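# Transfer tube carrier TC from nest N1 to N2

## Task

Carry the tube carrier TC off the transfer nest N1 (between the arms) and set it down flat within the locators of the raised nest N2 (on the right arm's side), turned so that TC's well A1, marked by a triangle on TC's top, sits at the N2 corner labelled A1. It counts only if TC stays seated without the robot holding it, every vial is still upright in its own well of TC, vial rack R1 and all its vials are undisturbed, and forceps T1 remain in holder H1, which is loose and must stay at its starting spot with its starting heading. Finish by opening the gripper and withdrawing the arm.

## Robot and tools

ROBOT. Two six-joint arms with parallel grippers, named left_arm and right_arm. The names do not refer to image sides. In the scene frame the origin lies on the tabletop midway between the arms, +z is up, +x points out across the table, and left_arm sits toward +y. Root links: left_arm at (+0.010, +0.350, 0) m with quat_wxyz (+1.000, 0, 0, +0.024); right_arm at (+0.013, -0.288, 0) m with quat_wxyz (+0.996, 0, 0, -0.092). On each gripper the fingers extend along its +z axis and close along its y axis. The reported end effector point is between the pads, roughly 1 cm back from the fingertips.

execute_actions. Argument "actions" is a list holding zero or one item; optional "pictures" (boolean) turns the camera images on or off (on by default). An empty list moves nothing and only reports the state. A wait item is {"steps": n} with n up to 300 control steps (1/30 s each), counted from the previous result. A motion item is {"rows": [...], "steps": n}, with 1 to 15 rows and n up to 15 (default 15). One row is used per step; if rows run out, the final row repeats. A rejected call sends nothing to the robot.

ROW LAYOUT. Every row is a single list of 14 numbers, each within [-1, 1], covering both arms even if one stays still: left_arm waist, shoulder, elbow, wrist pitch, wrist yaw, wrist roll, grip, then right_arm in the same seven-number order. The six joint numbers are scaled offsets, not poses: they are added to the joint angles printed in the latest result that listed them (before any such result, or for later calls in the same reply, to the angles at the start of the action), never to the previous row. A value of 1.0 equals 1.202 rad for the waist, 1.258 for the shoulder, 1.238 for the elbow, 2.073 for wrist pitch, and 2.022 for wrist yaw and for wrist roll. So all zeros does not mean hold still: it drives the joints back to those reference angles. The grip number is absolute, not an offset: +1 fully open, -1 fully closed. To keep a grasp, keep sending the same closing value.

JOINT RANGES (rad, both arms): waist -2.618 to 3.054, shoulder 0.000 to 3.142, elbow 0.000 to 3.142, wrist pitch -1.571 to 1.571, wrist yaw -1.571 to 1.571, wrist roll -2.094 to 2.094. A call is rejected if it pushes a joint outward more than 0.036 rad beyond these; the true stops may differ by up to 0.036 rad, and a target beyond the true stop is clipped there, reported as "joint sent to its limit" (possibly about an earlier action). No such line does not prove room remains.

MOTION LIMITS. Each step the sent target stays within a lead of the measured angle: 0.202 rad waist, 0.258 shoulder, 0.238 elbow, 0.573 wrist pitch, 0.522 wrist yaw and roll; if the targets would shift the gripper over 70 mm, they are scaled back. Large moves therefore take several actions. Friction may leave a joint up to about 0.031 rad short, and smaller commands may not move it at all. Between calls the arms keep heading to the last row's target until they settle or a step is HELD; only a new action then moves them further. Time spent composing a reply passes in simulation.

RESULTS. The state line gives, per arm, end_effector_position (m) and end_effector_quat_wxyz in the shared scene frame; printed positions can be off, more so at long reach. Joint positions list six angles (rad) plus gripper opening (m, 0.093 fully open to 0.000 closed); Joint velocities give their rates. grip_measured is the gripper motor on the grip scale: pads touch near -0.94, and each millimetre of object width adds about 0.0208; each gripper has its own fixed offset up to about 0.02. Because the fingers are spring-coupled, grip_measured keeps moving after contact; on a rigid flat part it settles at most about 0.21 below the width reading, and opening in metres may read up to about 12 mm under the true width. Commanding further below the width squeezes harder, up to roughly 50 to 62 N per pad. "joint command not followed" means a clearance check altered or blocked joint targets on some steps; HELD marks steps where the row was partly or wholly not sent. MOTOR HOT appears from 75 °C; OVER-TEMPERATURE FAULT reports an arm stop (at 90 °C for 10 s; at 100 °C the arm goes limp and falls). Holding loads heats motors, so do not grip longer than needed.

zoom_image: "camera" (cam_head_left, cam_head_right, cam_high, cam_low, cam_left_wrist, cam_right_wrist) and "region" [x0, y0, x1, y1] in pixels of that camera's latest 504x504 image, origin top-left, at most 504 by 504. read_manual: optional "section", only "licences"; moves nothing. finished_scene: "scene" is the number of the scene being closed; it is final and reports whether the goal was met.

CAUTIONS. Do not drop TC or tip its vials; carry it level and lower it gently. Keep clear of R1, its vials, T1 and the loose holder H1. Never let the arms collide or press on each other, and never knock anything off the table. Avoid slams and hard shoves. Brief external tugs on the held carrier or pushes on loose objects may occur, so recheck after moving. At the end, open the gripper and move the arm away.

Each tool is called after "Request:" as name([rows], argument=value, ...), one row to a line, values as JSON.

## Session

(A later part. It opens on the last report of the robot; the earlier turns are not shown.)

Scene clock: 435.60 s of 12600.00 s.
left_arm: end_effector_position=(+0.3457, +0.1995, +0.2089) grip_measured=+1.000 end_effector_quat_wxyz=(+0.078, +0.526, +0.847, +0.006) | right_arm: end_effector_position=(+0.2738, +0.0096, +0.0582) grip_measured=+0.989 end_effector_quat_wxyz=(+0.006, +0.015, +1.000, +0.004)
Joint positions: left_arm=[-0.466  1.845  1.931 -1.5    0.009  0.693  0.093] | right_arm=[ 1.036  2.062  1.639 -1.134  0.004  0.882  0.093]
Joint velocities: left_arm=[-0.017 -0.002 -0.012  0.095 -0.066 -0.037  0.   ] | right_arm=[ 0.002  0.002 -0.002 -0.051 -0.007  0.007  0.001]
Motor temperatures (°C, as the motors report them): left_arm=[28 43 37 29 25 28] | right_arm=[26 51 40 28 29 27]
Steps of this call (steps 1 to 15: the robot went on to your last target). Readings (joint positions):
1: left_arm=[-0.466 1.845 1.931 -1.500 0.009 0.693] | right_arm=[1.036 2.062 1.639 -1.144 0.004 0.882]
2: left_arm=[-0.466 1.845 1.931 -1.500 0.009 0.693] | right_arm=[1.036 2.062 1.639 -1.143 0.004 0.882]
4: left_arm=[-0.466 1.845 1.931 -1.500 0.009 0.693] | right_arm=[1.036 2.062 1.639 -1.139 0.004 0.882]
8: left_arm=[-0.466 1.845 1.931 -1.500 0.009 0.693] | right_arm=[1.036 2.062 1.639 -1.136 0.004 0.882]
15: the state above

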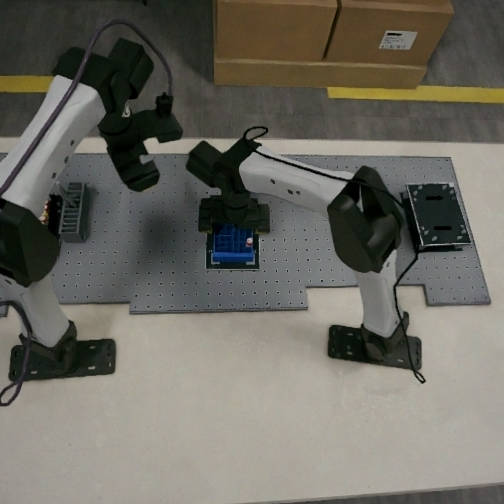

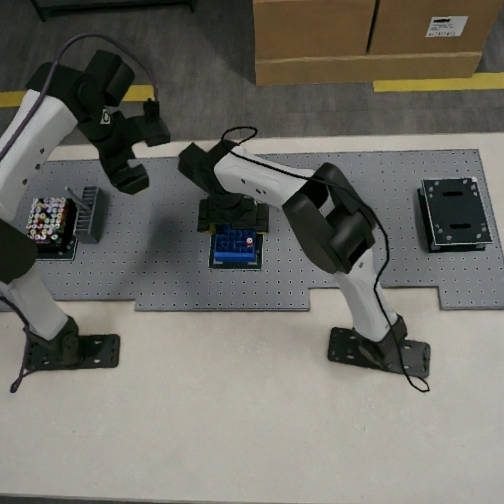

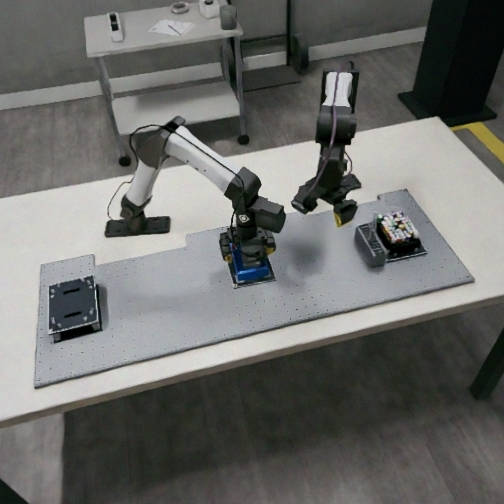

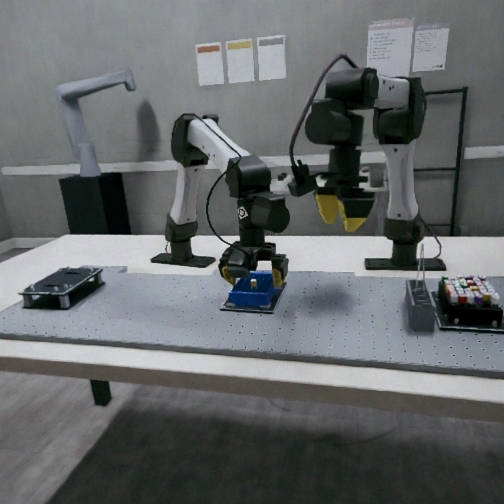

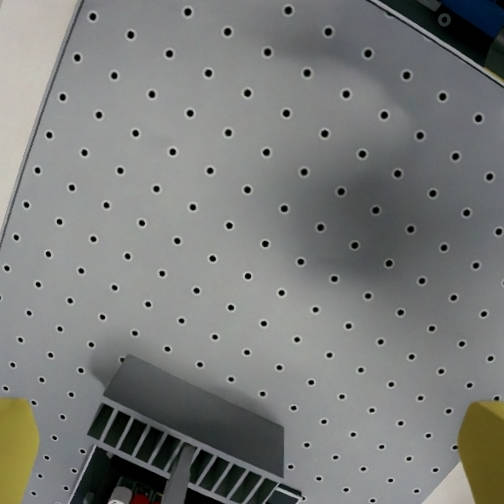

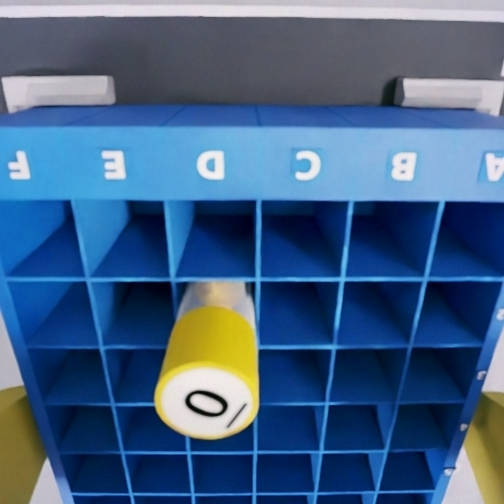

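Request:
execute_actions([
  {"rows": [[0,0,0,0,0,0,1, 0.002,0,-0.014,0.011,0,0.0025,1],[0,0,0,0,0,0,1, 0.002,0,-0.017,0.014,0,0.0025,1],[0,0,0,0,0,0,1, 0.002,0,-0.021,0.0165,0,0.0025,1],[0,0,0,0,0,0,1, 0.002,0,-0.025,0.019,0,0.0025,1],[0,0,0,0,0,0,1, 0.002,0,-0.029,0.0215,0,0.0025,1],[0,0,0,0,0,0,1, 0.002,0,-0.033,0.024,0,0.0025,1],[0,0,0,0,0,0,1, 0.002,0,-0.037,0.0265,0,0.0025,1],[0,0,0,0,0,0,1, 0.002,0,-0.041,0.029,0,0.0025,1],[0,0,0,0,0,0,1, 0.002,0,-0.045,0.0315,0,0.0025,1],[0,0,0,0,0,0,1, 0.002,0,-0.049,0.034,0,0.0025,1],[0,0,0,0,0,0,1, 0.002,0,-0.053,0.036,0,0.0025,1],[0,0,0,0,0,0,1, 0.002,0,-0.0565,0.037,0,0.0025,1]], "steps": 15},
])

Request:
execute_actions([
  {"steps": 15},
])

Scene clock: 455.33 s of 12600.00 s.
left_arm: end_effector_position=(+0.3457, +0.1995, +0.2089) grip_measured=+1.000 end_effector_quat_wxyz=(+0.078, +0.526, +0.847, +0.006) | right_arm: end_effector_position=(+0.2722, +0.0077, +0.0454) grip_measured=+0.989 end_effector_quat_wxyz=(+0.006, +0.015, +1.000, +0.004)
Joint positions: left_arm=[-0.466  1.845  1.931 -1.5    0.009  0.693  0.093] | right_arm=[ 1.036  2.062  1.587 -1.081  0.004  0.882  0.093]
Joint velocities: left_arm=[ 0.002 -0.007 -0.007 -0.007  0.007  0.007  0.   ] | right_arm=[ 0.012 -0.007 -0.007  0.081  0.007 -0.037  0.   ]
Motor temperatures (°C, as the motors report them): left_arm=[28 43 38 29 25 28] | right_arm=[26 51 39 28 29 27]
Steps of this call (steps 1 to 15: the robot went on to your last target; steps 16 to 90: nothing new was sent; then 16.23 s passed at rest; steps 91 to 105: all 15 steps of this action). Readings (joint positions):
91: left_arm=[-0.466 1.845 1.931 -1.500 0.009 0.693] | right_arm=[1.036 2.062 1.639 -1.133 0.004 0.882]
92: left_arm=[-0.466 1.845 1.931 -1.500 0.009 0.693] | right_arm=[1.036 2.062 1.639 -1.131 0.004 0.882]
94: left_arm=[-0.466 1.845 1.931 -1.500 0.009 0.693] | right_arm=[1.036 2.062 1.637 -1.123 0.004 0.882]
98: left_arm=[-0.466 1.845 1.931 -1.500 0.009 0.693] | right_arm=[1.036 2.062 1.616 -1.105 0.004 0.882]
105: the state above

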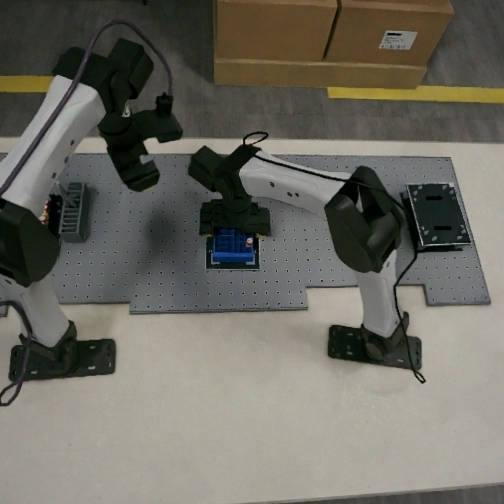

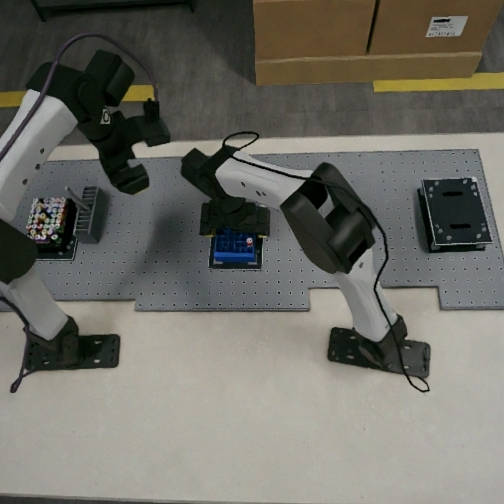

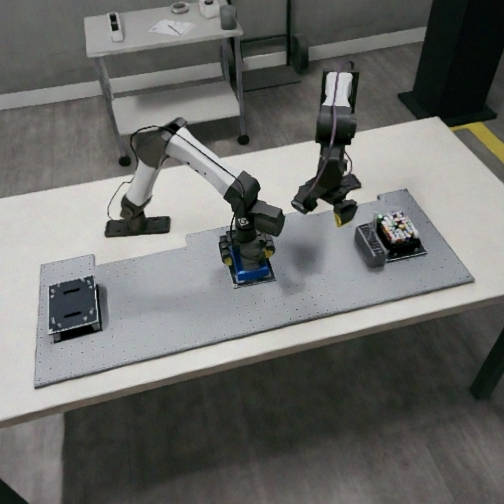

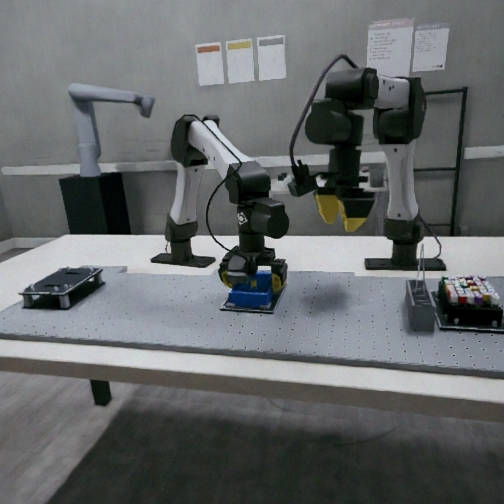

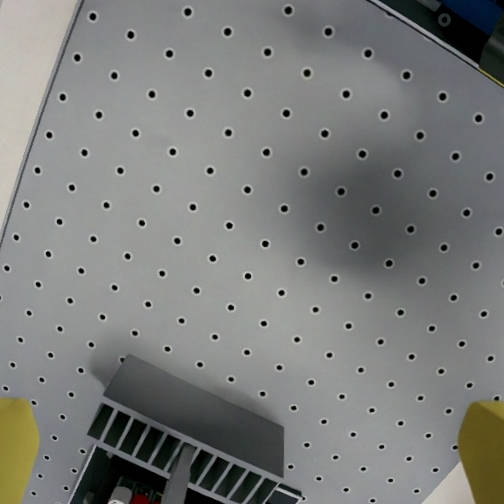

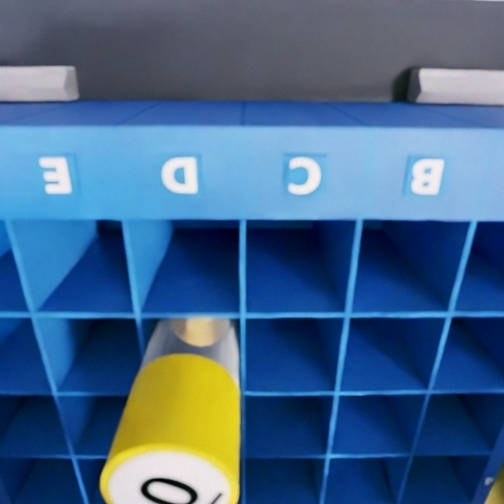

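Scene clock: 455.83 s of 12600.00 s.
left_arm: end_effector_position=(+0.3457, +0.1995, +0.2089) grip_measured=+1.000 end_effector_quat_wxyz=(+0.078, +0.526, +0.847, +0.006) | right_arm: end_effector_position=(+0.2737, +0.0095, +0.0453) grip_measured=+0.989 end_effector_quat_wxyz=(+0.010, +0.015, +1.000, +0.008)
Joint positions: left_arm=[-0.466  1.845  1.931 -1.5    0.009  0.693  0.093] | right_arm=[ 1.036  2.062  1.587 -1.071  0.004  0.882  0.093]
Joint velocities: left_arm=[ 0.012 -0.007 -0.017 -0.007  0.022  0.007  0.   ] | right_arm=[-0.007 -0.002  0.007  0.007  0.022 -0.007 -0.   ]
Motor temperatures (°C, as the motors report them): left_arm=[28 43 38 29 25 28] | right_arm=[26 51 39 28 29 27]
Steps of this call (steps 1 to 15: the robot went on to your last target). Readings (joint positions):
1: left_arm=[-0.466 1.845 1.931 -1.500 0.009 0.693] | right_arm=[1.036 2.062 1.587 -1.080 0.004 0.882]
2: left_arm=[-0.466 1.845 1.931 -1.500 0.009 0.693] | right_arm=[1.036 2.062 1.587 -1.078 0.004 0.882]
4: left_arm=[-0.466 1.845 1.931 -1.500 0.009 0.693] | right_arm=[1.036 2.062 1.587 -1.075 0.004 0.882]
8: left_arm=[-0.466 1.845 1.931 -1.500 0.009 0.693] | right_arm=[1.036 2.062 1.587 -1.073 0.004 0.882]
15: the state above

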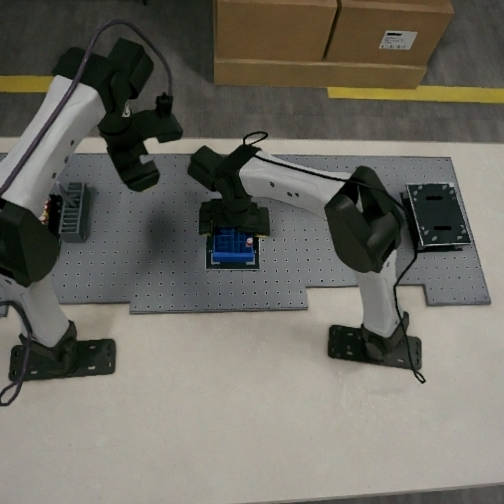

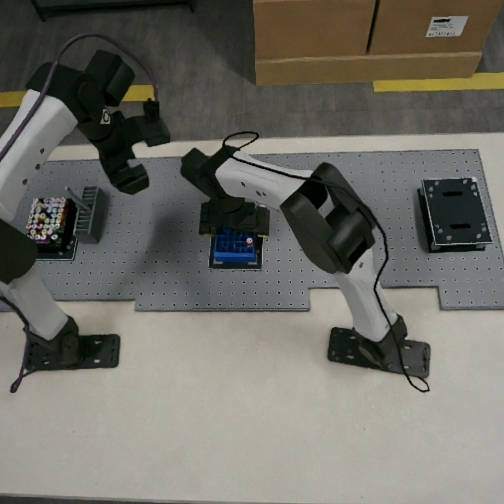

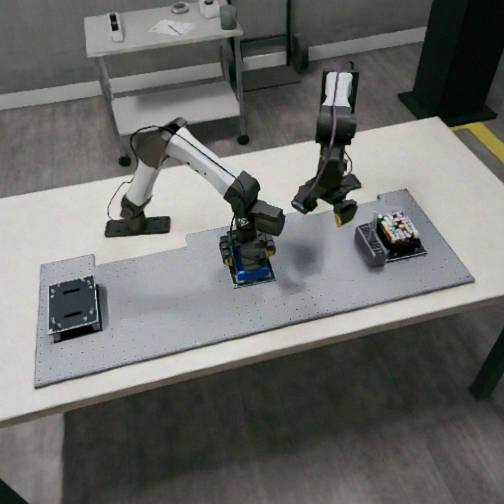

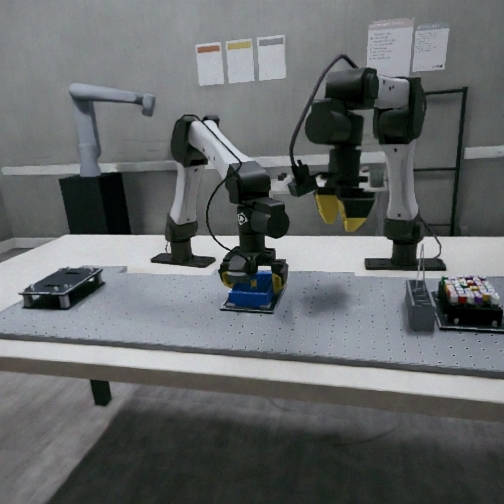

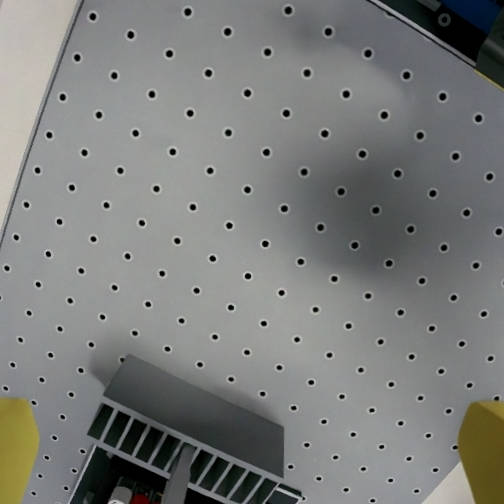

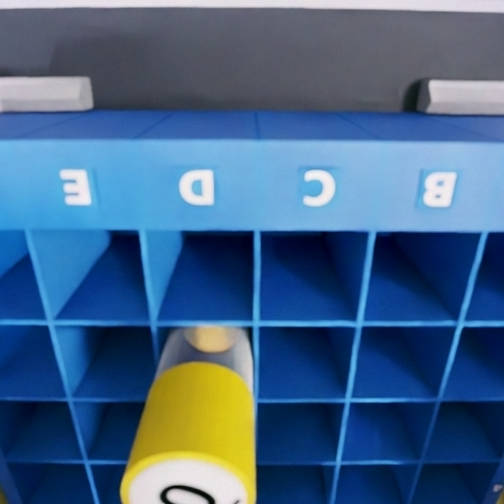

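Request:
zoom_image(camera="cam_low", region=[200, 230, 310, 330])

Request:
zoom_image(camera="cam_high", region=[200, 200, 310, 300])

Region (200, 230, 310, 330) of cam_low's 504x504 image, scaled by 4.582, with more detail than that image has; it fills the top 458 rows of this view, and the rest is white.

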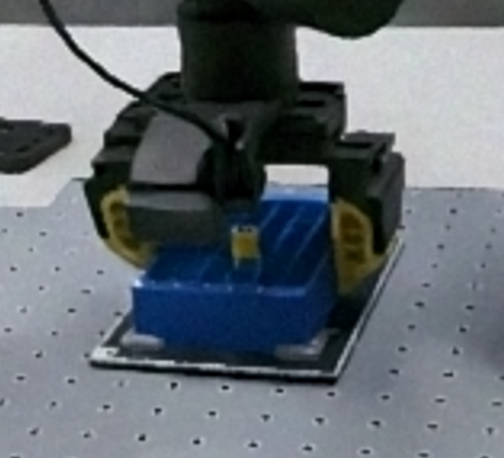

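Region (200, 200, 310, 300) of cam_high's 504x504 image, scaled by 4.582, with more detail than that image has; it fills the top 458 rows of this view, and the rest is white.

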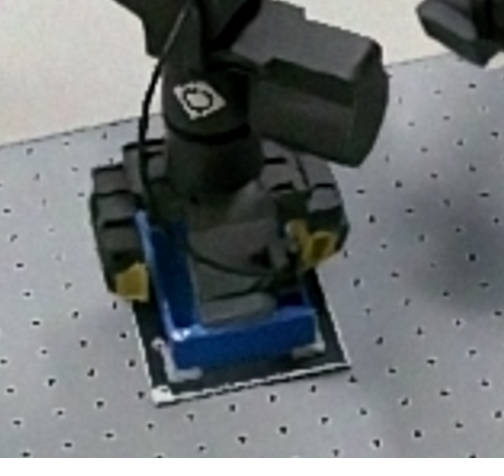

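Request:
execute_actions([
  {"rows": [[0,0,0,0,0,0,1, 0.002,0,-0.0137,0.0065,0,0.0025,0.95],[0,0,0,0,0,0,1, 0.002,0,-0.0137,0.0065,0,0.0025,0.91],[0,0,0,0,0,0,1, 0.002,0,-0.0137,0.0065,0,0.0025,0.88],[0,0,0,0,0,0,1, 0.002,0,-0.0137,0.0065,0,0.0025,0.86],[0,0,0,0,0,0,1, 0.002,0,-0.0137,0.0065,0,0.0025,0.84],[0,0,0,0,0,0,1, 0.002,0,-0.0137,0.0065,0,0.0025,0.82],[0,0,0,0,0,0,1, 0.002,0,-0.0137,0.0065,0,0.0025,0.79],[0,0,0,0,0,0,1, 0.002,0,-0.0137,0.0065,0,0.0025,0.76],[0,0,0,0,0,0,1, 0.002,0,-0.0137,0.0065,0,0.0025,0.72],[0,0,0,0,0,0,1, 0.002,0,-0.0137,0.0065,0,0.0025,0.68],[0,0,0,0,0,0,1, 0.002,0,-0.0137,0.0065,0,0.0025,0.64],[0,0,0,0,0,0,1, 0.002,0,-0.0137,0.0065,0,0.0025,0.6]], "steps": 15},
])

Request:
execute_actions([
  {"steps": 10},
])

Scene clock: 477.93 s of 12600.00 s.
left_arm: end_effector_position=(+0.3457, +0.1995, +0.2089) grip_measured=+1.000 end_effector_quat_wxyz=(+0.078, +0.526, +0.847, +0.006) | right_arm: end_effector_position=(+0.2741, +0.0104, +0.0453) grip_measured=+0.668 end_effector_quat_wxyz=(+0.010, +0.015, +1.000, +0.010)
Joint positions: left_arm=[-0.466  1.845  1.931 -1.5    0.009  0.693  0.093] | right_arm=[ 1.036  2.062  1.587 -1.067  0.003  0.882  0.077]
Joint velocities: left_arm=[-0.012 -0.007  0.002 -0.051 -0.007 -0.022  0.   ] | right_arm=[ 0.002 -0.002 -0.012 -0.022 -0.007  0.007 -0.   ]
Motor temperatures (°C, as the motors report them): left_arm=[28 44 38 29 25 28] | right_arm=[26 52 39 28 29 27]
Steps of this call (steps 1 to 15: the robot went on to your last target; steps 16 to 90: nothing new was sent; then 18.60 s passed at rest; steps 91 to 105: all 15 steps of this action). Readings (joint positions):
91: left_arm=[-0.466 1.845 1.931 -1.500 0.009 0.693] | right_arm=[1.036 2.062 1.587 -1.071 0.004 0.882]
92: left_arm=[-0.466 1.845 1.931 -1.500 0.009 0.693] | right_arm=[1.036 2.062 1.587 -1.071 0.004 0.882]
94: left_arm=[-0.466 1.845 1.931 -1.500 0.009 0.693] | right_arm=[1.036 2.062 1.587 -1.071 0.004 0.882]
98: left_arm=[-0.466 1.845 1.931 -1.500 0.009 0.693] | right_arm=[1.036 2.062 1.587 -1.068 0.003 0.882]
105: the state above

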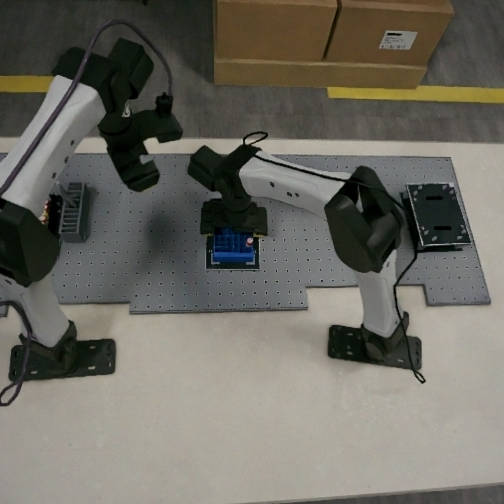

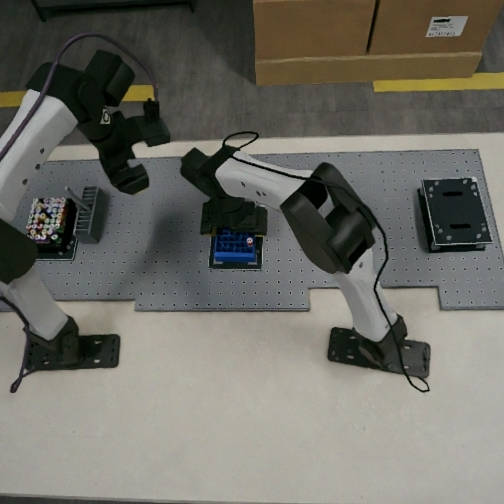

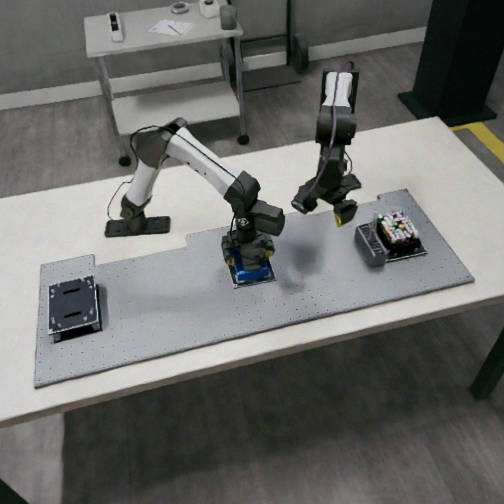

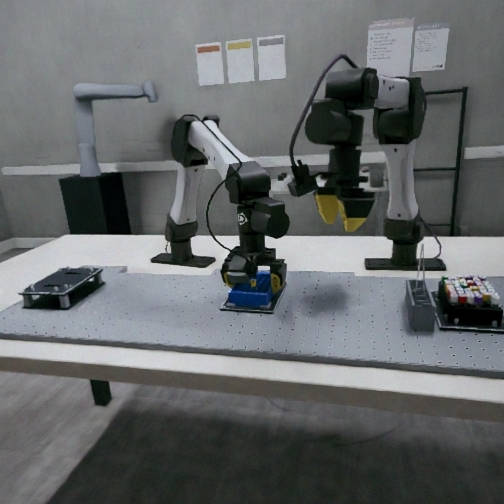

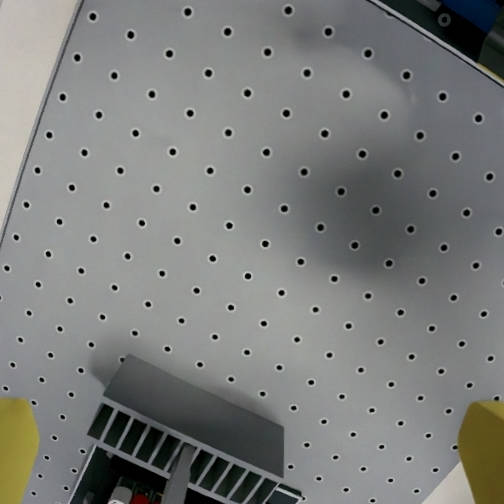

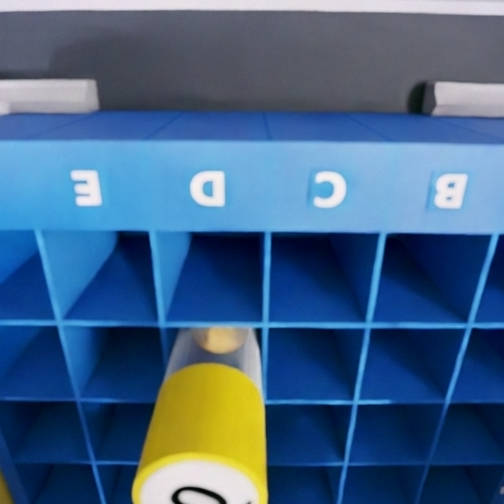

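Scene clock: 478.27 s of 12600.00 s.
left_arm: end_effector_position=(+0.3457, +0.1995, +0.2089) grip_measured=+1.000 end_effector_quat_wxyz=(+0.078, +0.526, +0.847, +0.006) | right_arm: end_effector_position=(+0.2741, +0.0104, +0.0453) grip_measured=+0.668 end_effector_quat_wxyz=(+0.010, +0.015, +1.000, +0.010)
Joint positions: left_arm=[-0.466  1.845  1.931 -1.5    0.009  0.693  0.093] | right_arm=[ 1.036  2.062  1.587 -1.067  0.003  0.882  0.077]
Joint velocities: left_arm=[-0.012 -0.022 -0.002 -0.007 -0.051  0.022  0.   ] | right_arm=[ 0.002 -0.007 -0.017 -0.007  0.051  0.037  0.001]
Motor temperatures (°C, as the motors report them): left_arm=[28 44 38 29 25 28] | right_arm=[26 52 39 28 29 27]
Steps of this call (steps 1 to 10: the robot went on to your last target). Readings (joint positions):
1: left_arm=[-0.466 1.845 1.931 -1.500 0.009 0.693] | right_arm=[1.036 2.062 1.587 -1.067 0.003 0.882]
2: left_arm=[-0.466 1.845 1.931 -1.500 0.009 0.693] | right_arm=[1.036 2.062 1.587 -1.067 0.003 0.882]
4: left_arm=[-0.466 1.845 1.931 -1.500 0.009 0.693] | right_arm=[1.036 2.062 1.587 -1.067 0.003 0.882]
8: left_arm=[-0.466 1.845 1.931 -1.500 0.009 0.693] | right_arm=[1.036 2.062 1.587 -1.067 0.003 0.882]
10: the state above

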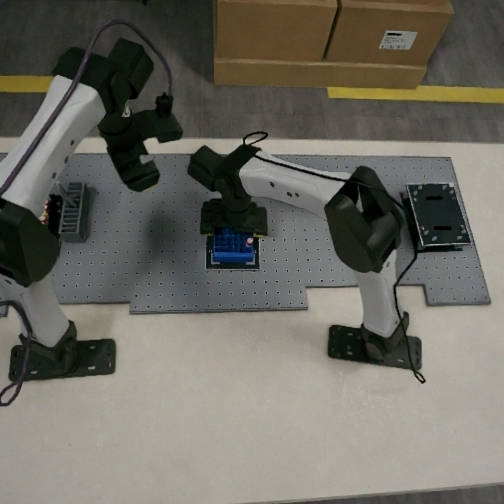

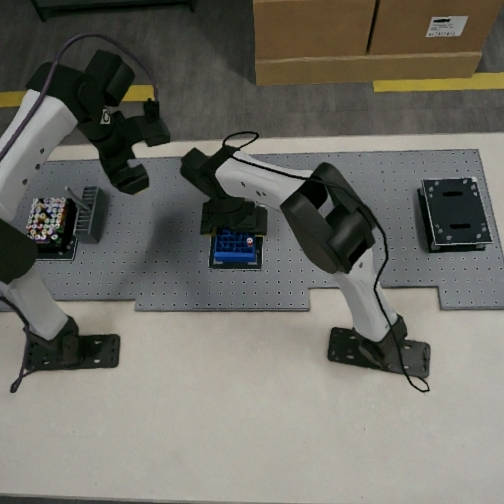

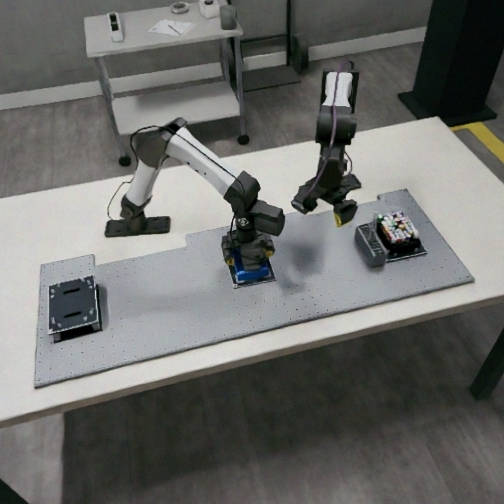

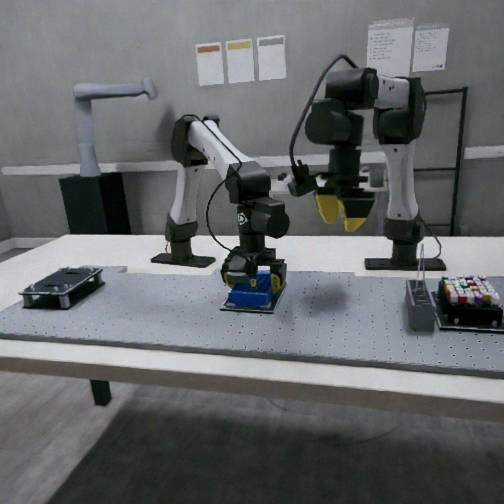

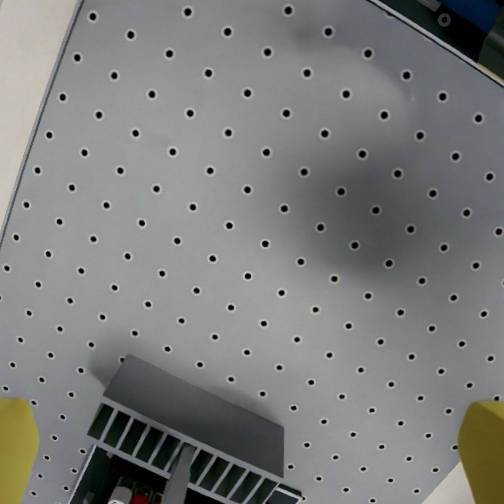

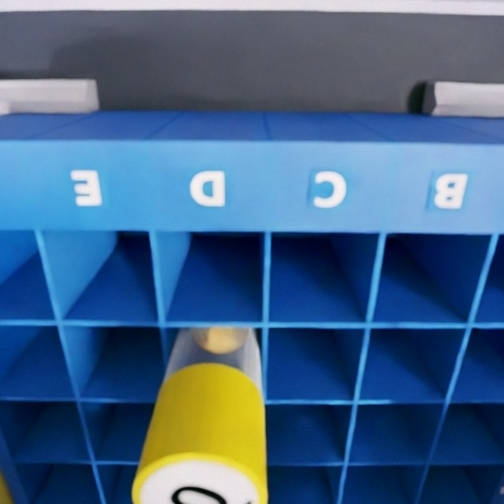

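Request:
execute_actions([
  {"rows": [[0,0,0,0,0,0,1, 0.002,0,0.008,-0.003,0,0.0025,0.6],[0,0,0,0,0,0,1, 0.002,0,0.016,-0.008,0,0.0025,0.6],[0,0,0,0,0,0,1, 0.002,0,0.024,-0.013,0,0.0025,0.6],[0,0,0,0,0,0,1, 0.002,0,0.033,-0.019,0,0.0025,0.6],[0,0,0,0,0,0,1, 0.002,0,0.043,-0.026,0,0.0025,0.6],[0,0,0,0,0,0,1, 0.002,0,0.054,-0.034,0,0.0025,0.6],[0,0,0,0,0,0,1, 0.002,0,0.065,-0.042,0,0.0025,0.6],[0,0,0,0,0,0,1, 0.002,0,0.077,-0.05,0,0.0025,0.6],[0,0,0,0,0,0,1, 0.002,0,0.089,-0.058,0,0.0025,0.6],[0,0,0,0,0,0,1, 0.002,0,0.101,-0.066,0,0.0025,0.6],[0,0,0,0,0,0,1, 0.002,0,0.113,-0.074,0,0.0025,0.6],[0,0,0,0,0,0,1, 0.002,0,0.124,-0.082,0,0.0025,0.6],[0,0,0,0,0,0,1, 0.002,0,0.133,-0.089,0,0.0025,0.6],[0,0,0,0,0,0,1, 0.002,0,0.14,-0.094,0,0.0025,0.6],[0,0,0,0,0,0,1, 0.002,0,0.144,-0.097,0,0.0025,0.6]], "steps": 15},
])

Request:
execute_actions([
  {"steps": 15},
])

Scene clock: 530.47 s of 12600.00 s.
left_arm: end_effector_position=(+0.3457, +0.1995, +0.2089) grip_measured=+1.000 end_effector_quat_wxyz=(+0.078, +0.526, +0.847, +0.006) | right_arm: end_effector_position=(+0.2801, +0.0172, +0.0814) grip_measured=+0.668 end_effector_quat_wxyz=(+0.014, +0.015, +1.000, +0.015)
Joint positions: left_arm=[-0.466  1.845  1.931 -1.5    0.009  0.693  0.093] | right_arm=[ 1.036  2.062  1.731 -1.199  0.003  0.882  0.077]
Joint velocities: left_arm=[-0.007 -0.002  0.002  0.007 -0.007  0.037  0.   ] | right_arm=[ 0.007 -0.007  0.271 -0.344  0.051  0.037 -0.   ]
Motor temperatures (°C, as the motors report them): left_arm=[28 44 38 29 25 28] | right_arm=[26 53 39 29 29 27]
Steps of this call (steps 1 to 15: the robot went on to your last target; steps 16 to 90: nothing new was sent; then 48.70 s passed at rest; steps 91 to 105: all 15 steps of this action). Readings (joint positions):
91: left_arm=[-0.466 1.845 1.931 -1.500 0.009 0.693] | right_arm=[1.036 2.062 1.587 -1.067 0.003 0.882]
92: left_arm=[-0.466 1.845 1.931 -1.500 0.009 0.693] | right_arm=[1.036 2.062 1.587 -1.067 0.003 0.882]
94: left_arm=[-0.466 1.845 1.931 -1.500 0.009 0.693] | right_arm=[1.036 2.062 1.589 -1.070 0.003 0.882]
98: left_arm=[-0.466 1.845 1.931 -1.500 0.009 0.693] | right_arm=[1.036 2.062 1.632 -1.112 0.003 0.882]
105: the state above

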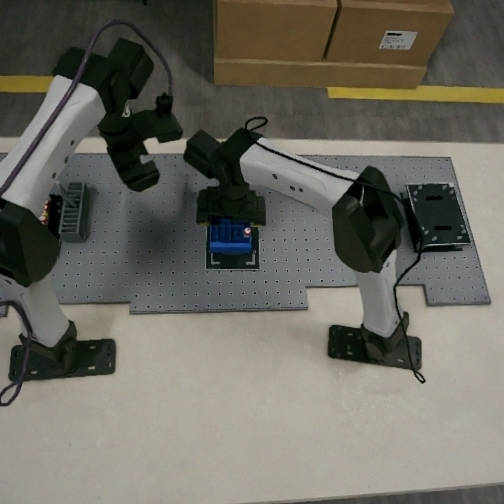

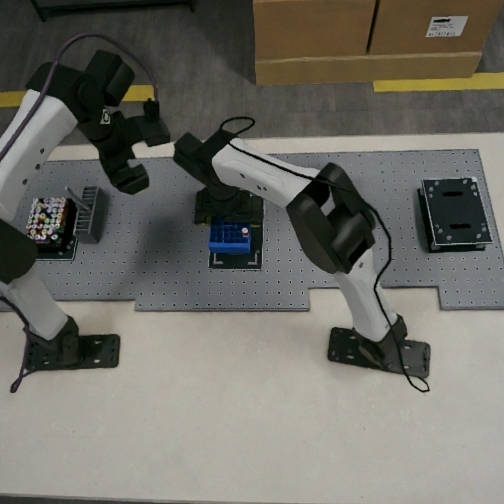

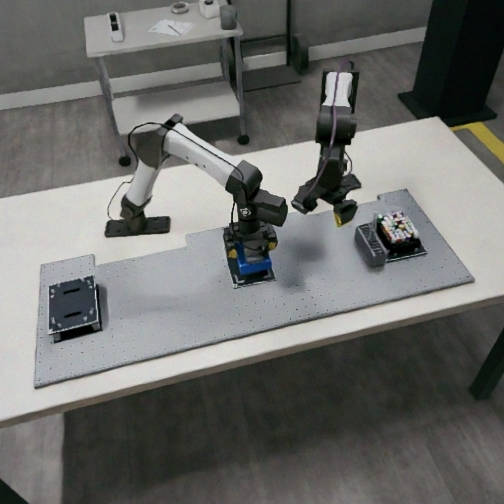

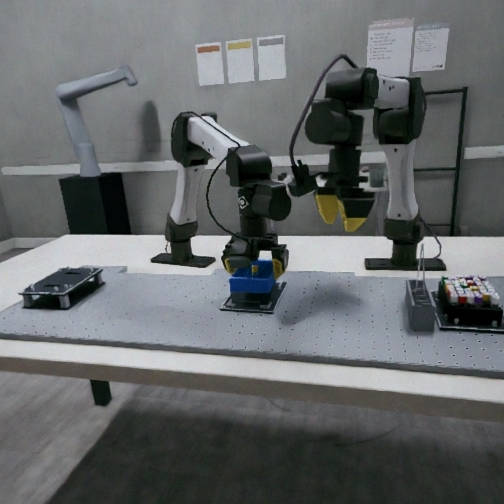

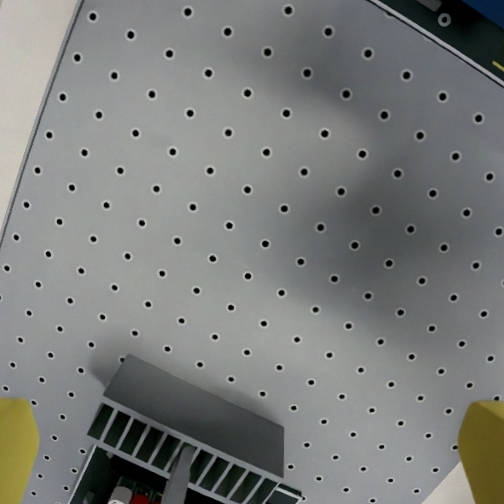

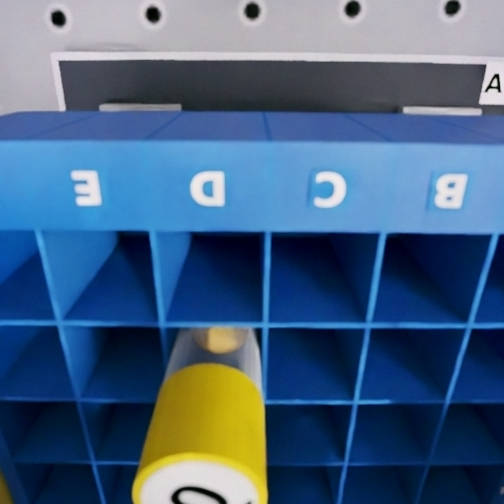

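Scene clock: 530.97 s of 12600.00 s.
left_arm: end_effector_position=(+0.3457, +0.1995, +0.2089) grip_measured=+1.000 end_effector_quat_wxyz=(+0.078, +0.526, +0.847, +0.006) | right_arm: end_effector_position=(+0.2739, +0.0101, +0.0845) grip_measured=+0.668 end_effector_quat_wxyz=(+0.001, +0.015, +1.000, -0.000)
Joint positions: left_arm=[-0.466  1.845  1.931 -1.5    0.009  0.693  0.093] | right_arm=[ 1.036  2.062  1.744 -1.252  0.003  0.882  0.077]
Joint velocities: left_arm=[ 0.017  0.007  0.012 -0.022  0.022  0.007  0.   ] | right_arm=[-0.012 -0.012 -0.007  0.022  0.022 -0.022 -0.   ]
Motor temperatures (°C, as the motors report them): left_arm=[28 44 38 29 25 28] | right_arm=[26 53 39 28 29 27]
Steps of this call (steps 1 to 15: the robot went on to your last target). Readings (joint positions):
1: left_arm=[-0.466 1.845 1.931 -1.500 0.009 0.693] | right_arm=[1.036 2.062 1.738 -1.209 0.003 0.882]
2: left_arm=[-0.466 1.845 1.931 -1.500 0.009 0.693] | right_arm=[1.036 2.062 1.743 -1.216 0.003 0.882]
4: left_arm=[-0.466 1.845 1.931 -1.500 0.009 0.693] | right_arm=[1.036 2.062 1.744 -1.228 0.003 0.882]
8: left_arm=[-0.466 1.845 1.931 -1.500 0.009 0.693] | right_arm=[1.036 2.062 1.744 -1.245 0.003 0.882]
15: the state above

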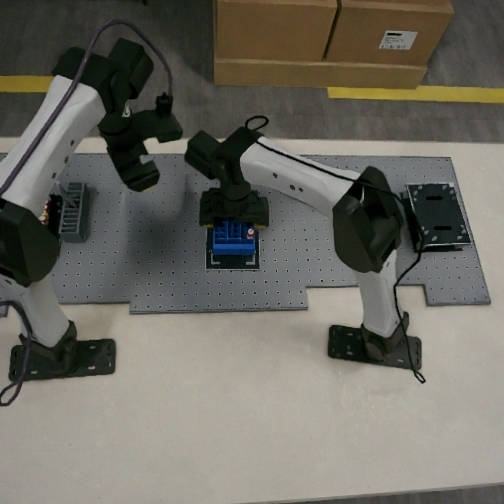

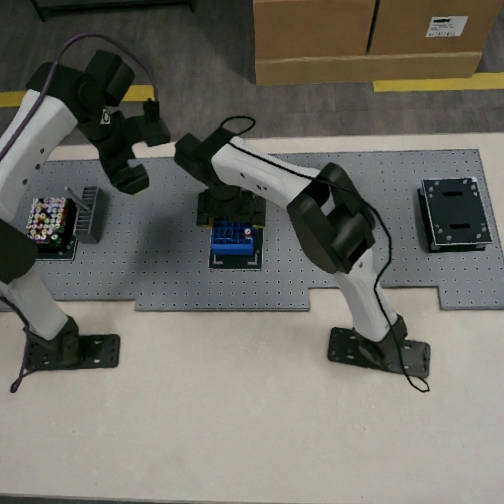

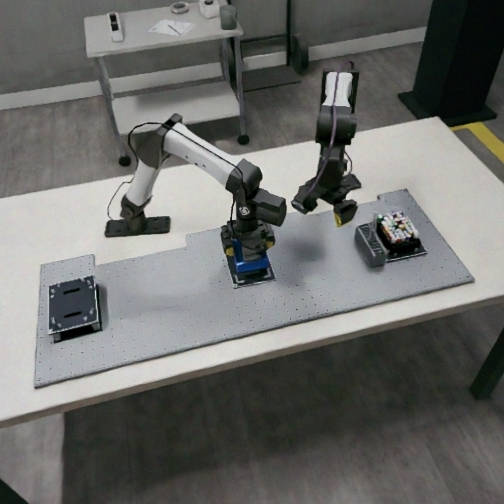

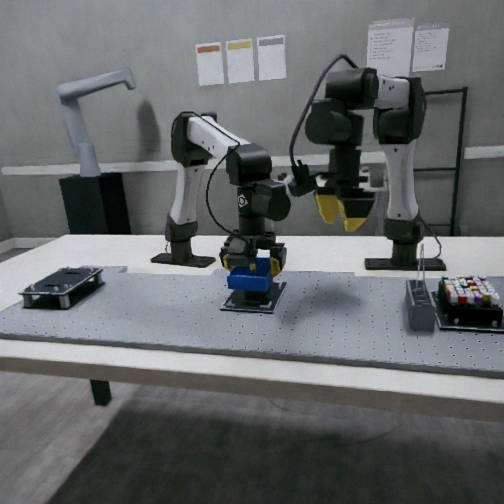

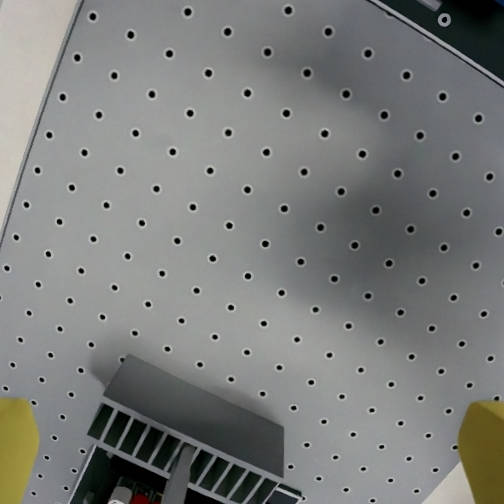

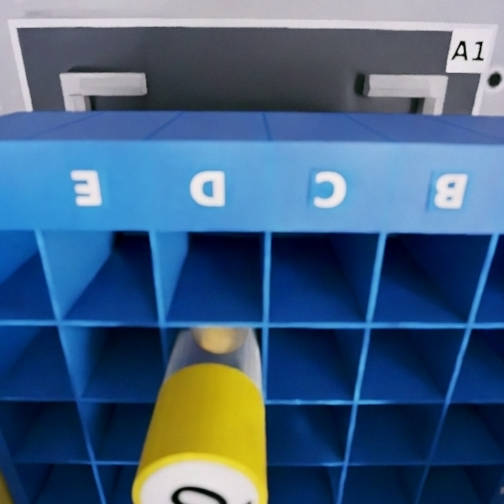

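Request:
execute_actions([
  {"rows": [[0,0,0,0,0,0,1, -0.0083,-0.016,0.004,-0.012,0,-0.005,0.6],[0,0,0,0,0,0,1, -0.0208,-0.032,0.008,-0.024,0,-0.0124,0.6],[0,0,0,0,0,0,1, -0.0374,-0.048,0.012,-0.036,0,-0.0223,0.6],[0,0,0,0,0,0,1, -0.0582,-0.064,0.016,-0.048,0,-0.0346,0.6],[0,0,0,0,0,0,1, -0.0832,-0.08,0.02,-0.06,0,-0.0495,0.6],[0,0,0,0,0,0,1, -0.108,-0.096,0.025,-0.072,0,-0.0643,0.6],[0,0,0,0,0,0,1, -0.133,-0.112,0.029,-0.083,0,-0.0791,0.6],[0,0,0,0,0,0,1, -0.158,-0.128,0.033,-0.094,0,-0.094,0.6],[0,0,0,0,0,0,1, -0.183,-0.143,0.037,-0.094,0,-0.1088,0.6],[0,0,0,0,0,0,1, -0.208,-0.143,0.037,-0.094,0,-0.1236,0.6],[0,0,0,0,0,0,1, -0.233,-0.143,0.037,-0.094,0,-0.1385,0.6],[0,0,0,0,0,0,1, -0.258,-0.143,0.037,-0.094,0,-0.1533,0.6],[0,0,0,0,0,0,1, -0.283,-0.143,0.037,-0.094,0,-0.1682,0.6],[0,0,0,0,0,0,1, -0.308,-0.143,0.037,-0.094,0,-0.183,0.6],[0,0,0,0,0,0,1, -0.333,-0.143,0.037,-0.094,0,-0.1978,0.6]], "steps": 15},
], pictures=false)

Request:
execute_actions([
  {"rows": [[0,0,0,0,0,0,1, -0.1023,0,0,-0.004,0,-0.046,0.6],[0,0,0,0,0,0,1, -0.1298,0,0,-0.004,0,-0.0623,0.6],[0,0,0,0,0,0,1, -0.1572,0,0,-0.004,0,-0.0787,0.6],[0,0,0,0,0,0,1, -0.1847,0,0,-0.004,0,-0.095,0.6],[0,0,0,0,0,0,1, -0.2121,0,0,-0.004,0,-0.1113,0.6],[0,0,0,0,0,0,1, -0.2396,0,0,-0.004,0,-0.1276,0.6],[0,0,0,0,0,0,1, -0.267,0,0,-0.004,0,-0.1439,0.6],[0,0,0,0,0,0,1, -0.2945,0,0,-0.004,0,-0.1603,0.6],[0,0,0,0,0,0,1, -0.3219,0,0,-0.004,0,-0.1766,0.6],[0,0,0,0,0,0,1, -0.3494,0,0,-0.004,0,-0.1929,0.6],[0,0,0,0,0,0,1, -0.3768,0,0,-0.004,0,-0.2092,0.6],[0,0,0,0,0,0,1, -0.4043,0,0,-0.004,0,-0.2255,0.6],[0,0,0,0,0,0,1, -0.428,0,0,-0.004,0,-0.24,0.6],[0,0,0,0,0,0,1, -0.446,0,0,-0.004,0,-0.252,0.6],[0,0,0,0,0,0,1, -0.458,0,0,-0.004,0,-0.26,0.6]], "steps": 15},
])

Scene clock: 600.83 s of 12600.00 s.
left_arm: end_effector_position=(+0.3457, +0.1995, +0.2089) grip_measured=+1.000 end_effector_quat_wxyz=(+0.078, +0.526, +0.847, +0.006) | right_arm: end_effector_position=(+0.3327, -0.1125, +0.1577) grip_measured=+0.668 end_effector_quat_wxyz=(+0.025, +0.053, +0.998, +0.015)
Joint positions: left_arm=[-0.466  1.845  1.931 -1.5    0.009  0.693  0.093] | right_arm=[ 0.686  1.882  1.78  -1.41   0.001  0.609  0.077]
Joint velocities: left_arm=[-0.017 -0.007  0.012 -0.037  0.066  0.007  0.   ] | right_arm=[-0.794 -0.002 -0.007 -0.081  0.007 -0.901  0.   ]
Motor temperatures (°C, as the motors report them): left_arm=[28 45 39 29 25 28] | right_arm=[26 54 44 28 29 27]
Steps of this call (steps 1 to 15: the robot went on to your last target; steps 16 to 90: nothing new was sent; then 66.37 s passed at rest; steps 91 to 105: all 15 steps of this action). Readings (joint positions):
91: left_arm=[-0.466 1.845 1.931 -1.500 0.009 0.693] | right_arm=[1.036 2.062 1.744 -1.254 0.003 0.882]
92: left_arm=[-0.466 1.845 1.931 -1.500 0.009 0.693] | right_arm=[1.035 2.060 1.744 -1.256 0.003 0.879]
94: left_arm=[-0.466 1.845 1.931 -1.500 0.009 0.693] | right_arm=[1.022 2.050 1.744 -1.274 0.001 0.862]
98: left_arm=[-0.466 1.845 1.931 -1.500 0.009 0.693] | right_arm=[0.925 1.979 1.747 -1.341 -0.003 0.791]
105: the state above

Scene clock: 601.33 s of 12600.00 s.
left_arm: end_effector_position=(+0.3457, +0.1995, +0.2089) grip_measured=+1.000 end_effector_quat_wxyz=(+0.078, +0.526, +0.847, +0.006) | right_arm: end_effector_position=(+0.3771, -0.2927, +0.1574) grip_measured=+0.668 end_effector_quat_wxyz=(+0.028, +0.108, +0.994, +0.002)
Joint positions: left_arm=[-0.466  1.845  1.931 -1.5    0.009  0.693  0.093] | right_arm=[ 0.172  1.882  1.78  -1.412  0.002  0.204  0.077]
Joint velocities: left_arm=[ 0.012 -0.002  0.017  0.066  0.037  0.007  0.   ] | right_arm=[-0.755  0.007 -0.007 -0.007  0.007 -0.755 -0.   ]
Motor temperatures (°C, as the motors report them): left_arm=[28 45 39 29 25 28] | right_arm=[26 54 44 28 29 27]
Steps of this call (steps 1 to 15: all 15 steps of this action). Readings (joint positions):
1: left_arm=[-0.466 1.845 1.931 -1.500 0.009 0.693] | right_arm=[0.655 1.882 1.780 -1.412 -0.000 0.589]
2: left_arm=[-0.466 1.845 1.931 -1.500 0.009 0.693] | right_arm=[0.619 1.882 1.780 -1.412 -0.002 0.570]
4: left_arm=[-0.466 1.845 1.931 -1.500 0.009 0.693] | right_arm=[0.539 1.882 1.780 -1.412 -0.002 0.525]
8: left_arm=[-0.466 1.845 1.931 -1.500 0.009 0.693] | right_arm=[0.389 1.882 1.780 -1.412 0.001 0.416]
15: the state above

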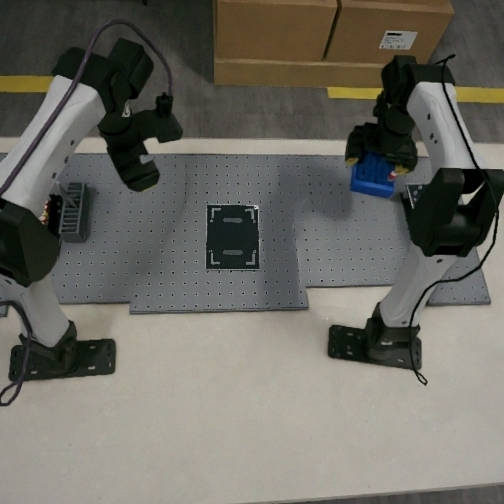

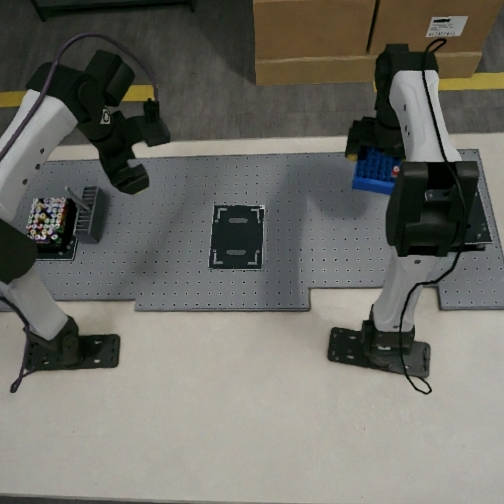

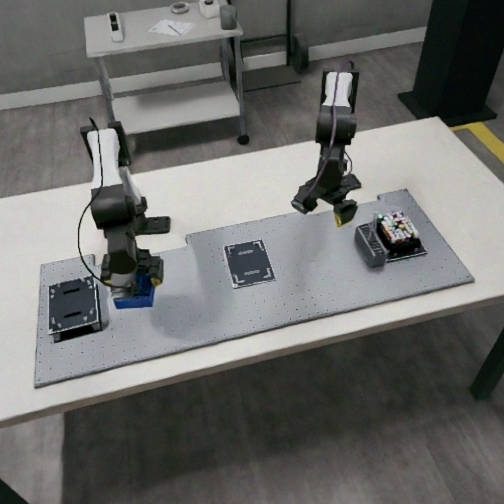

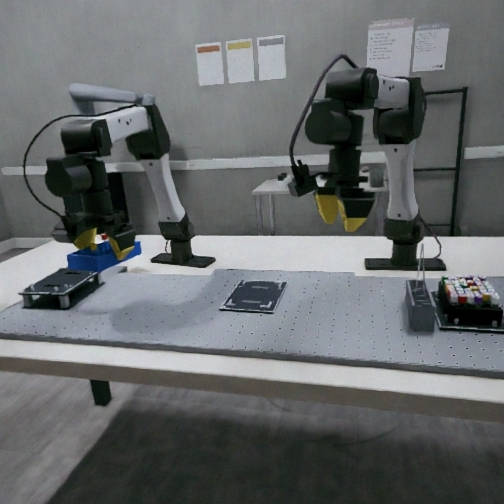

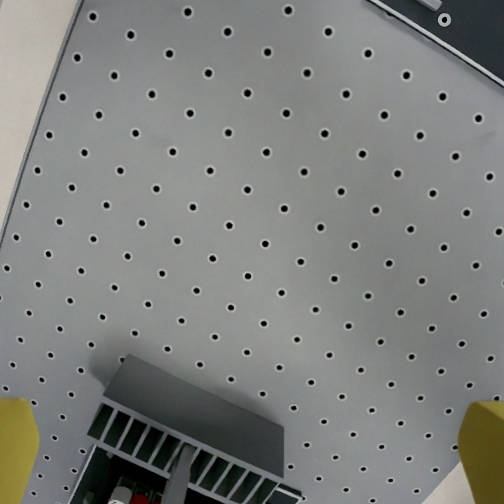

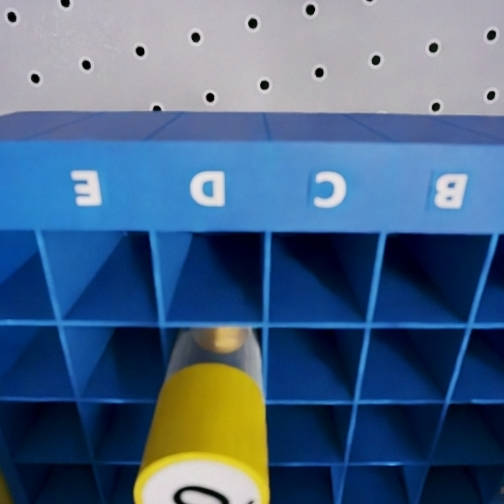

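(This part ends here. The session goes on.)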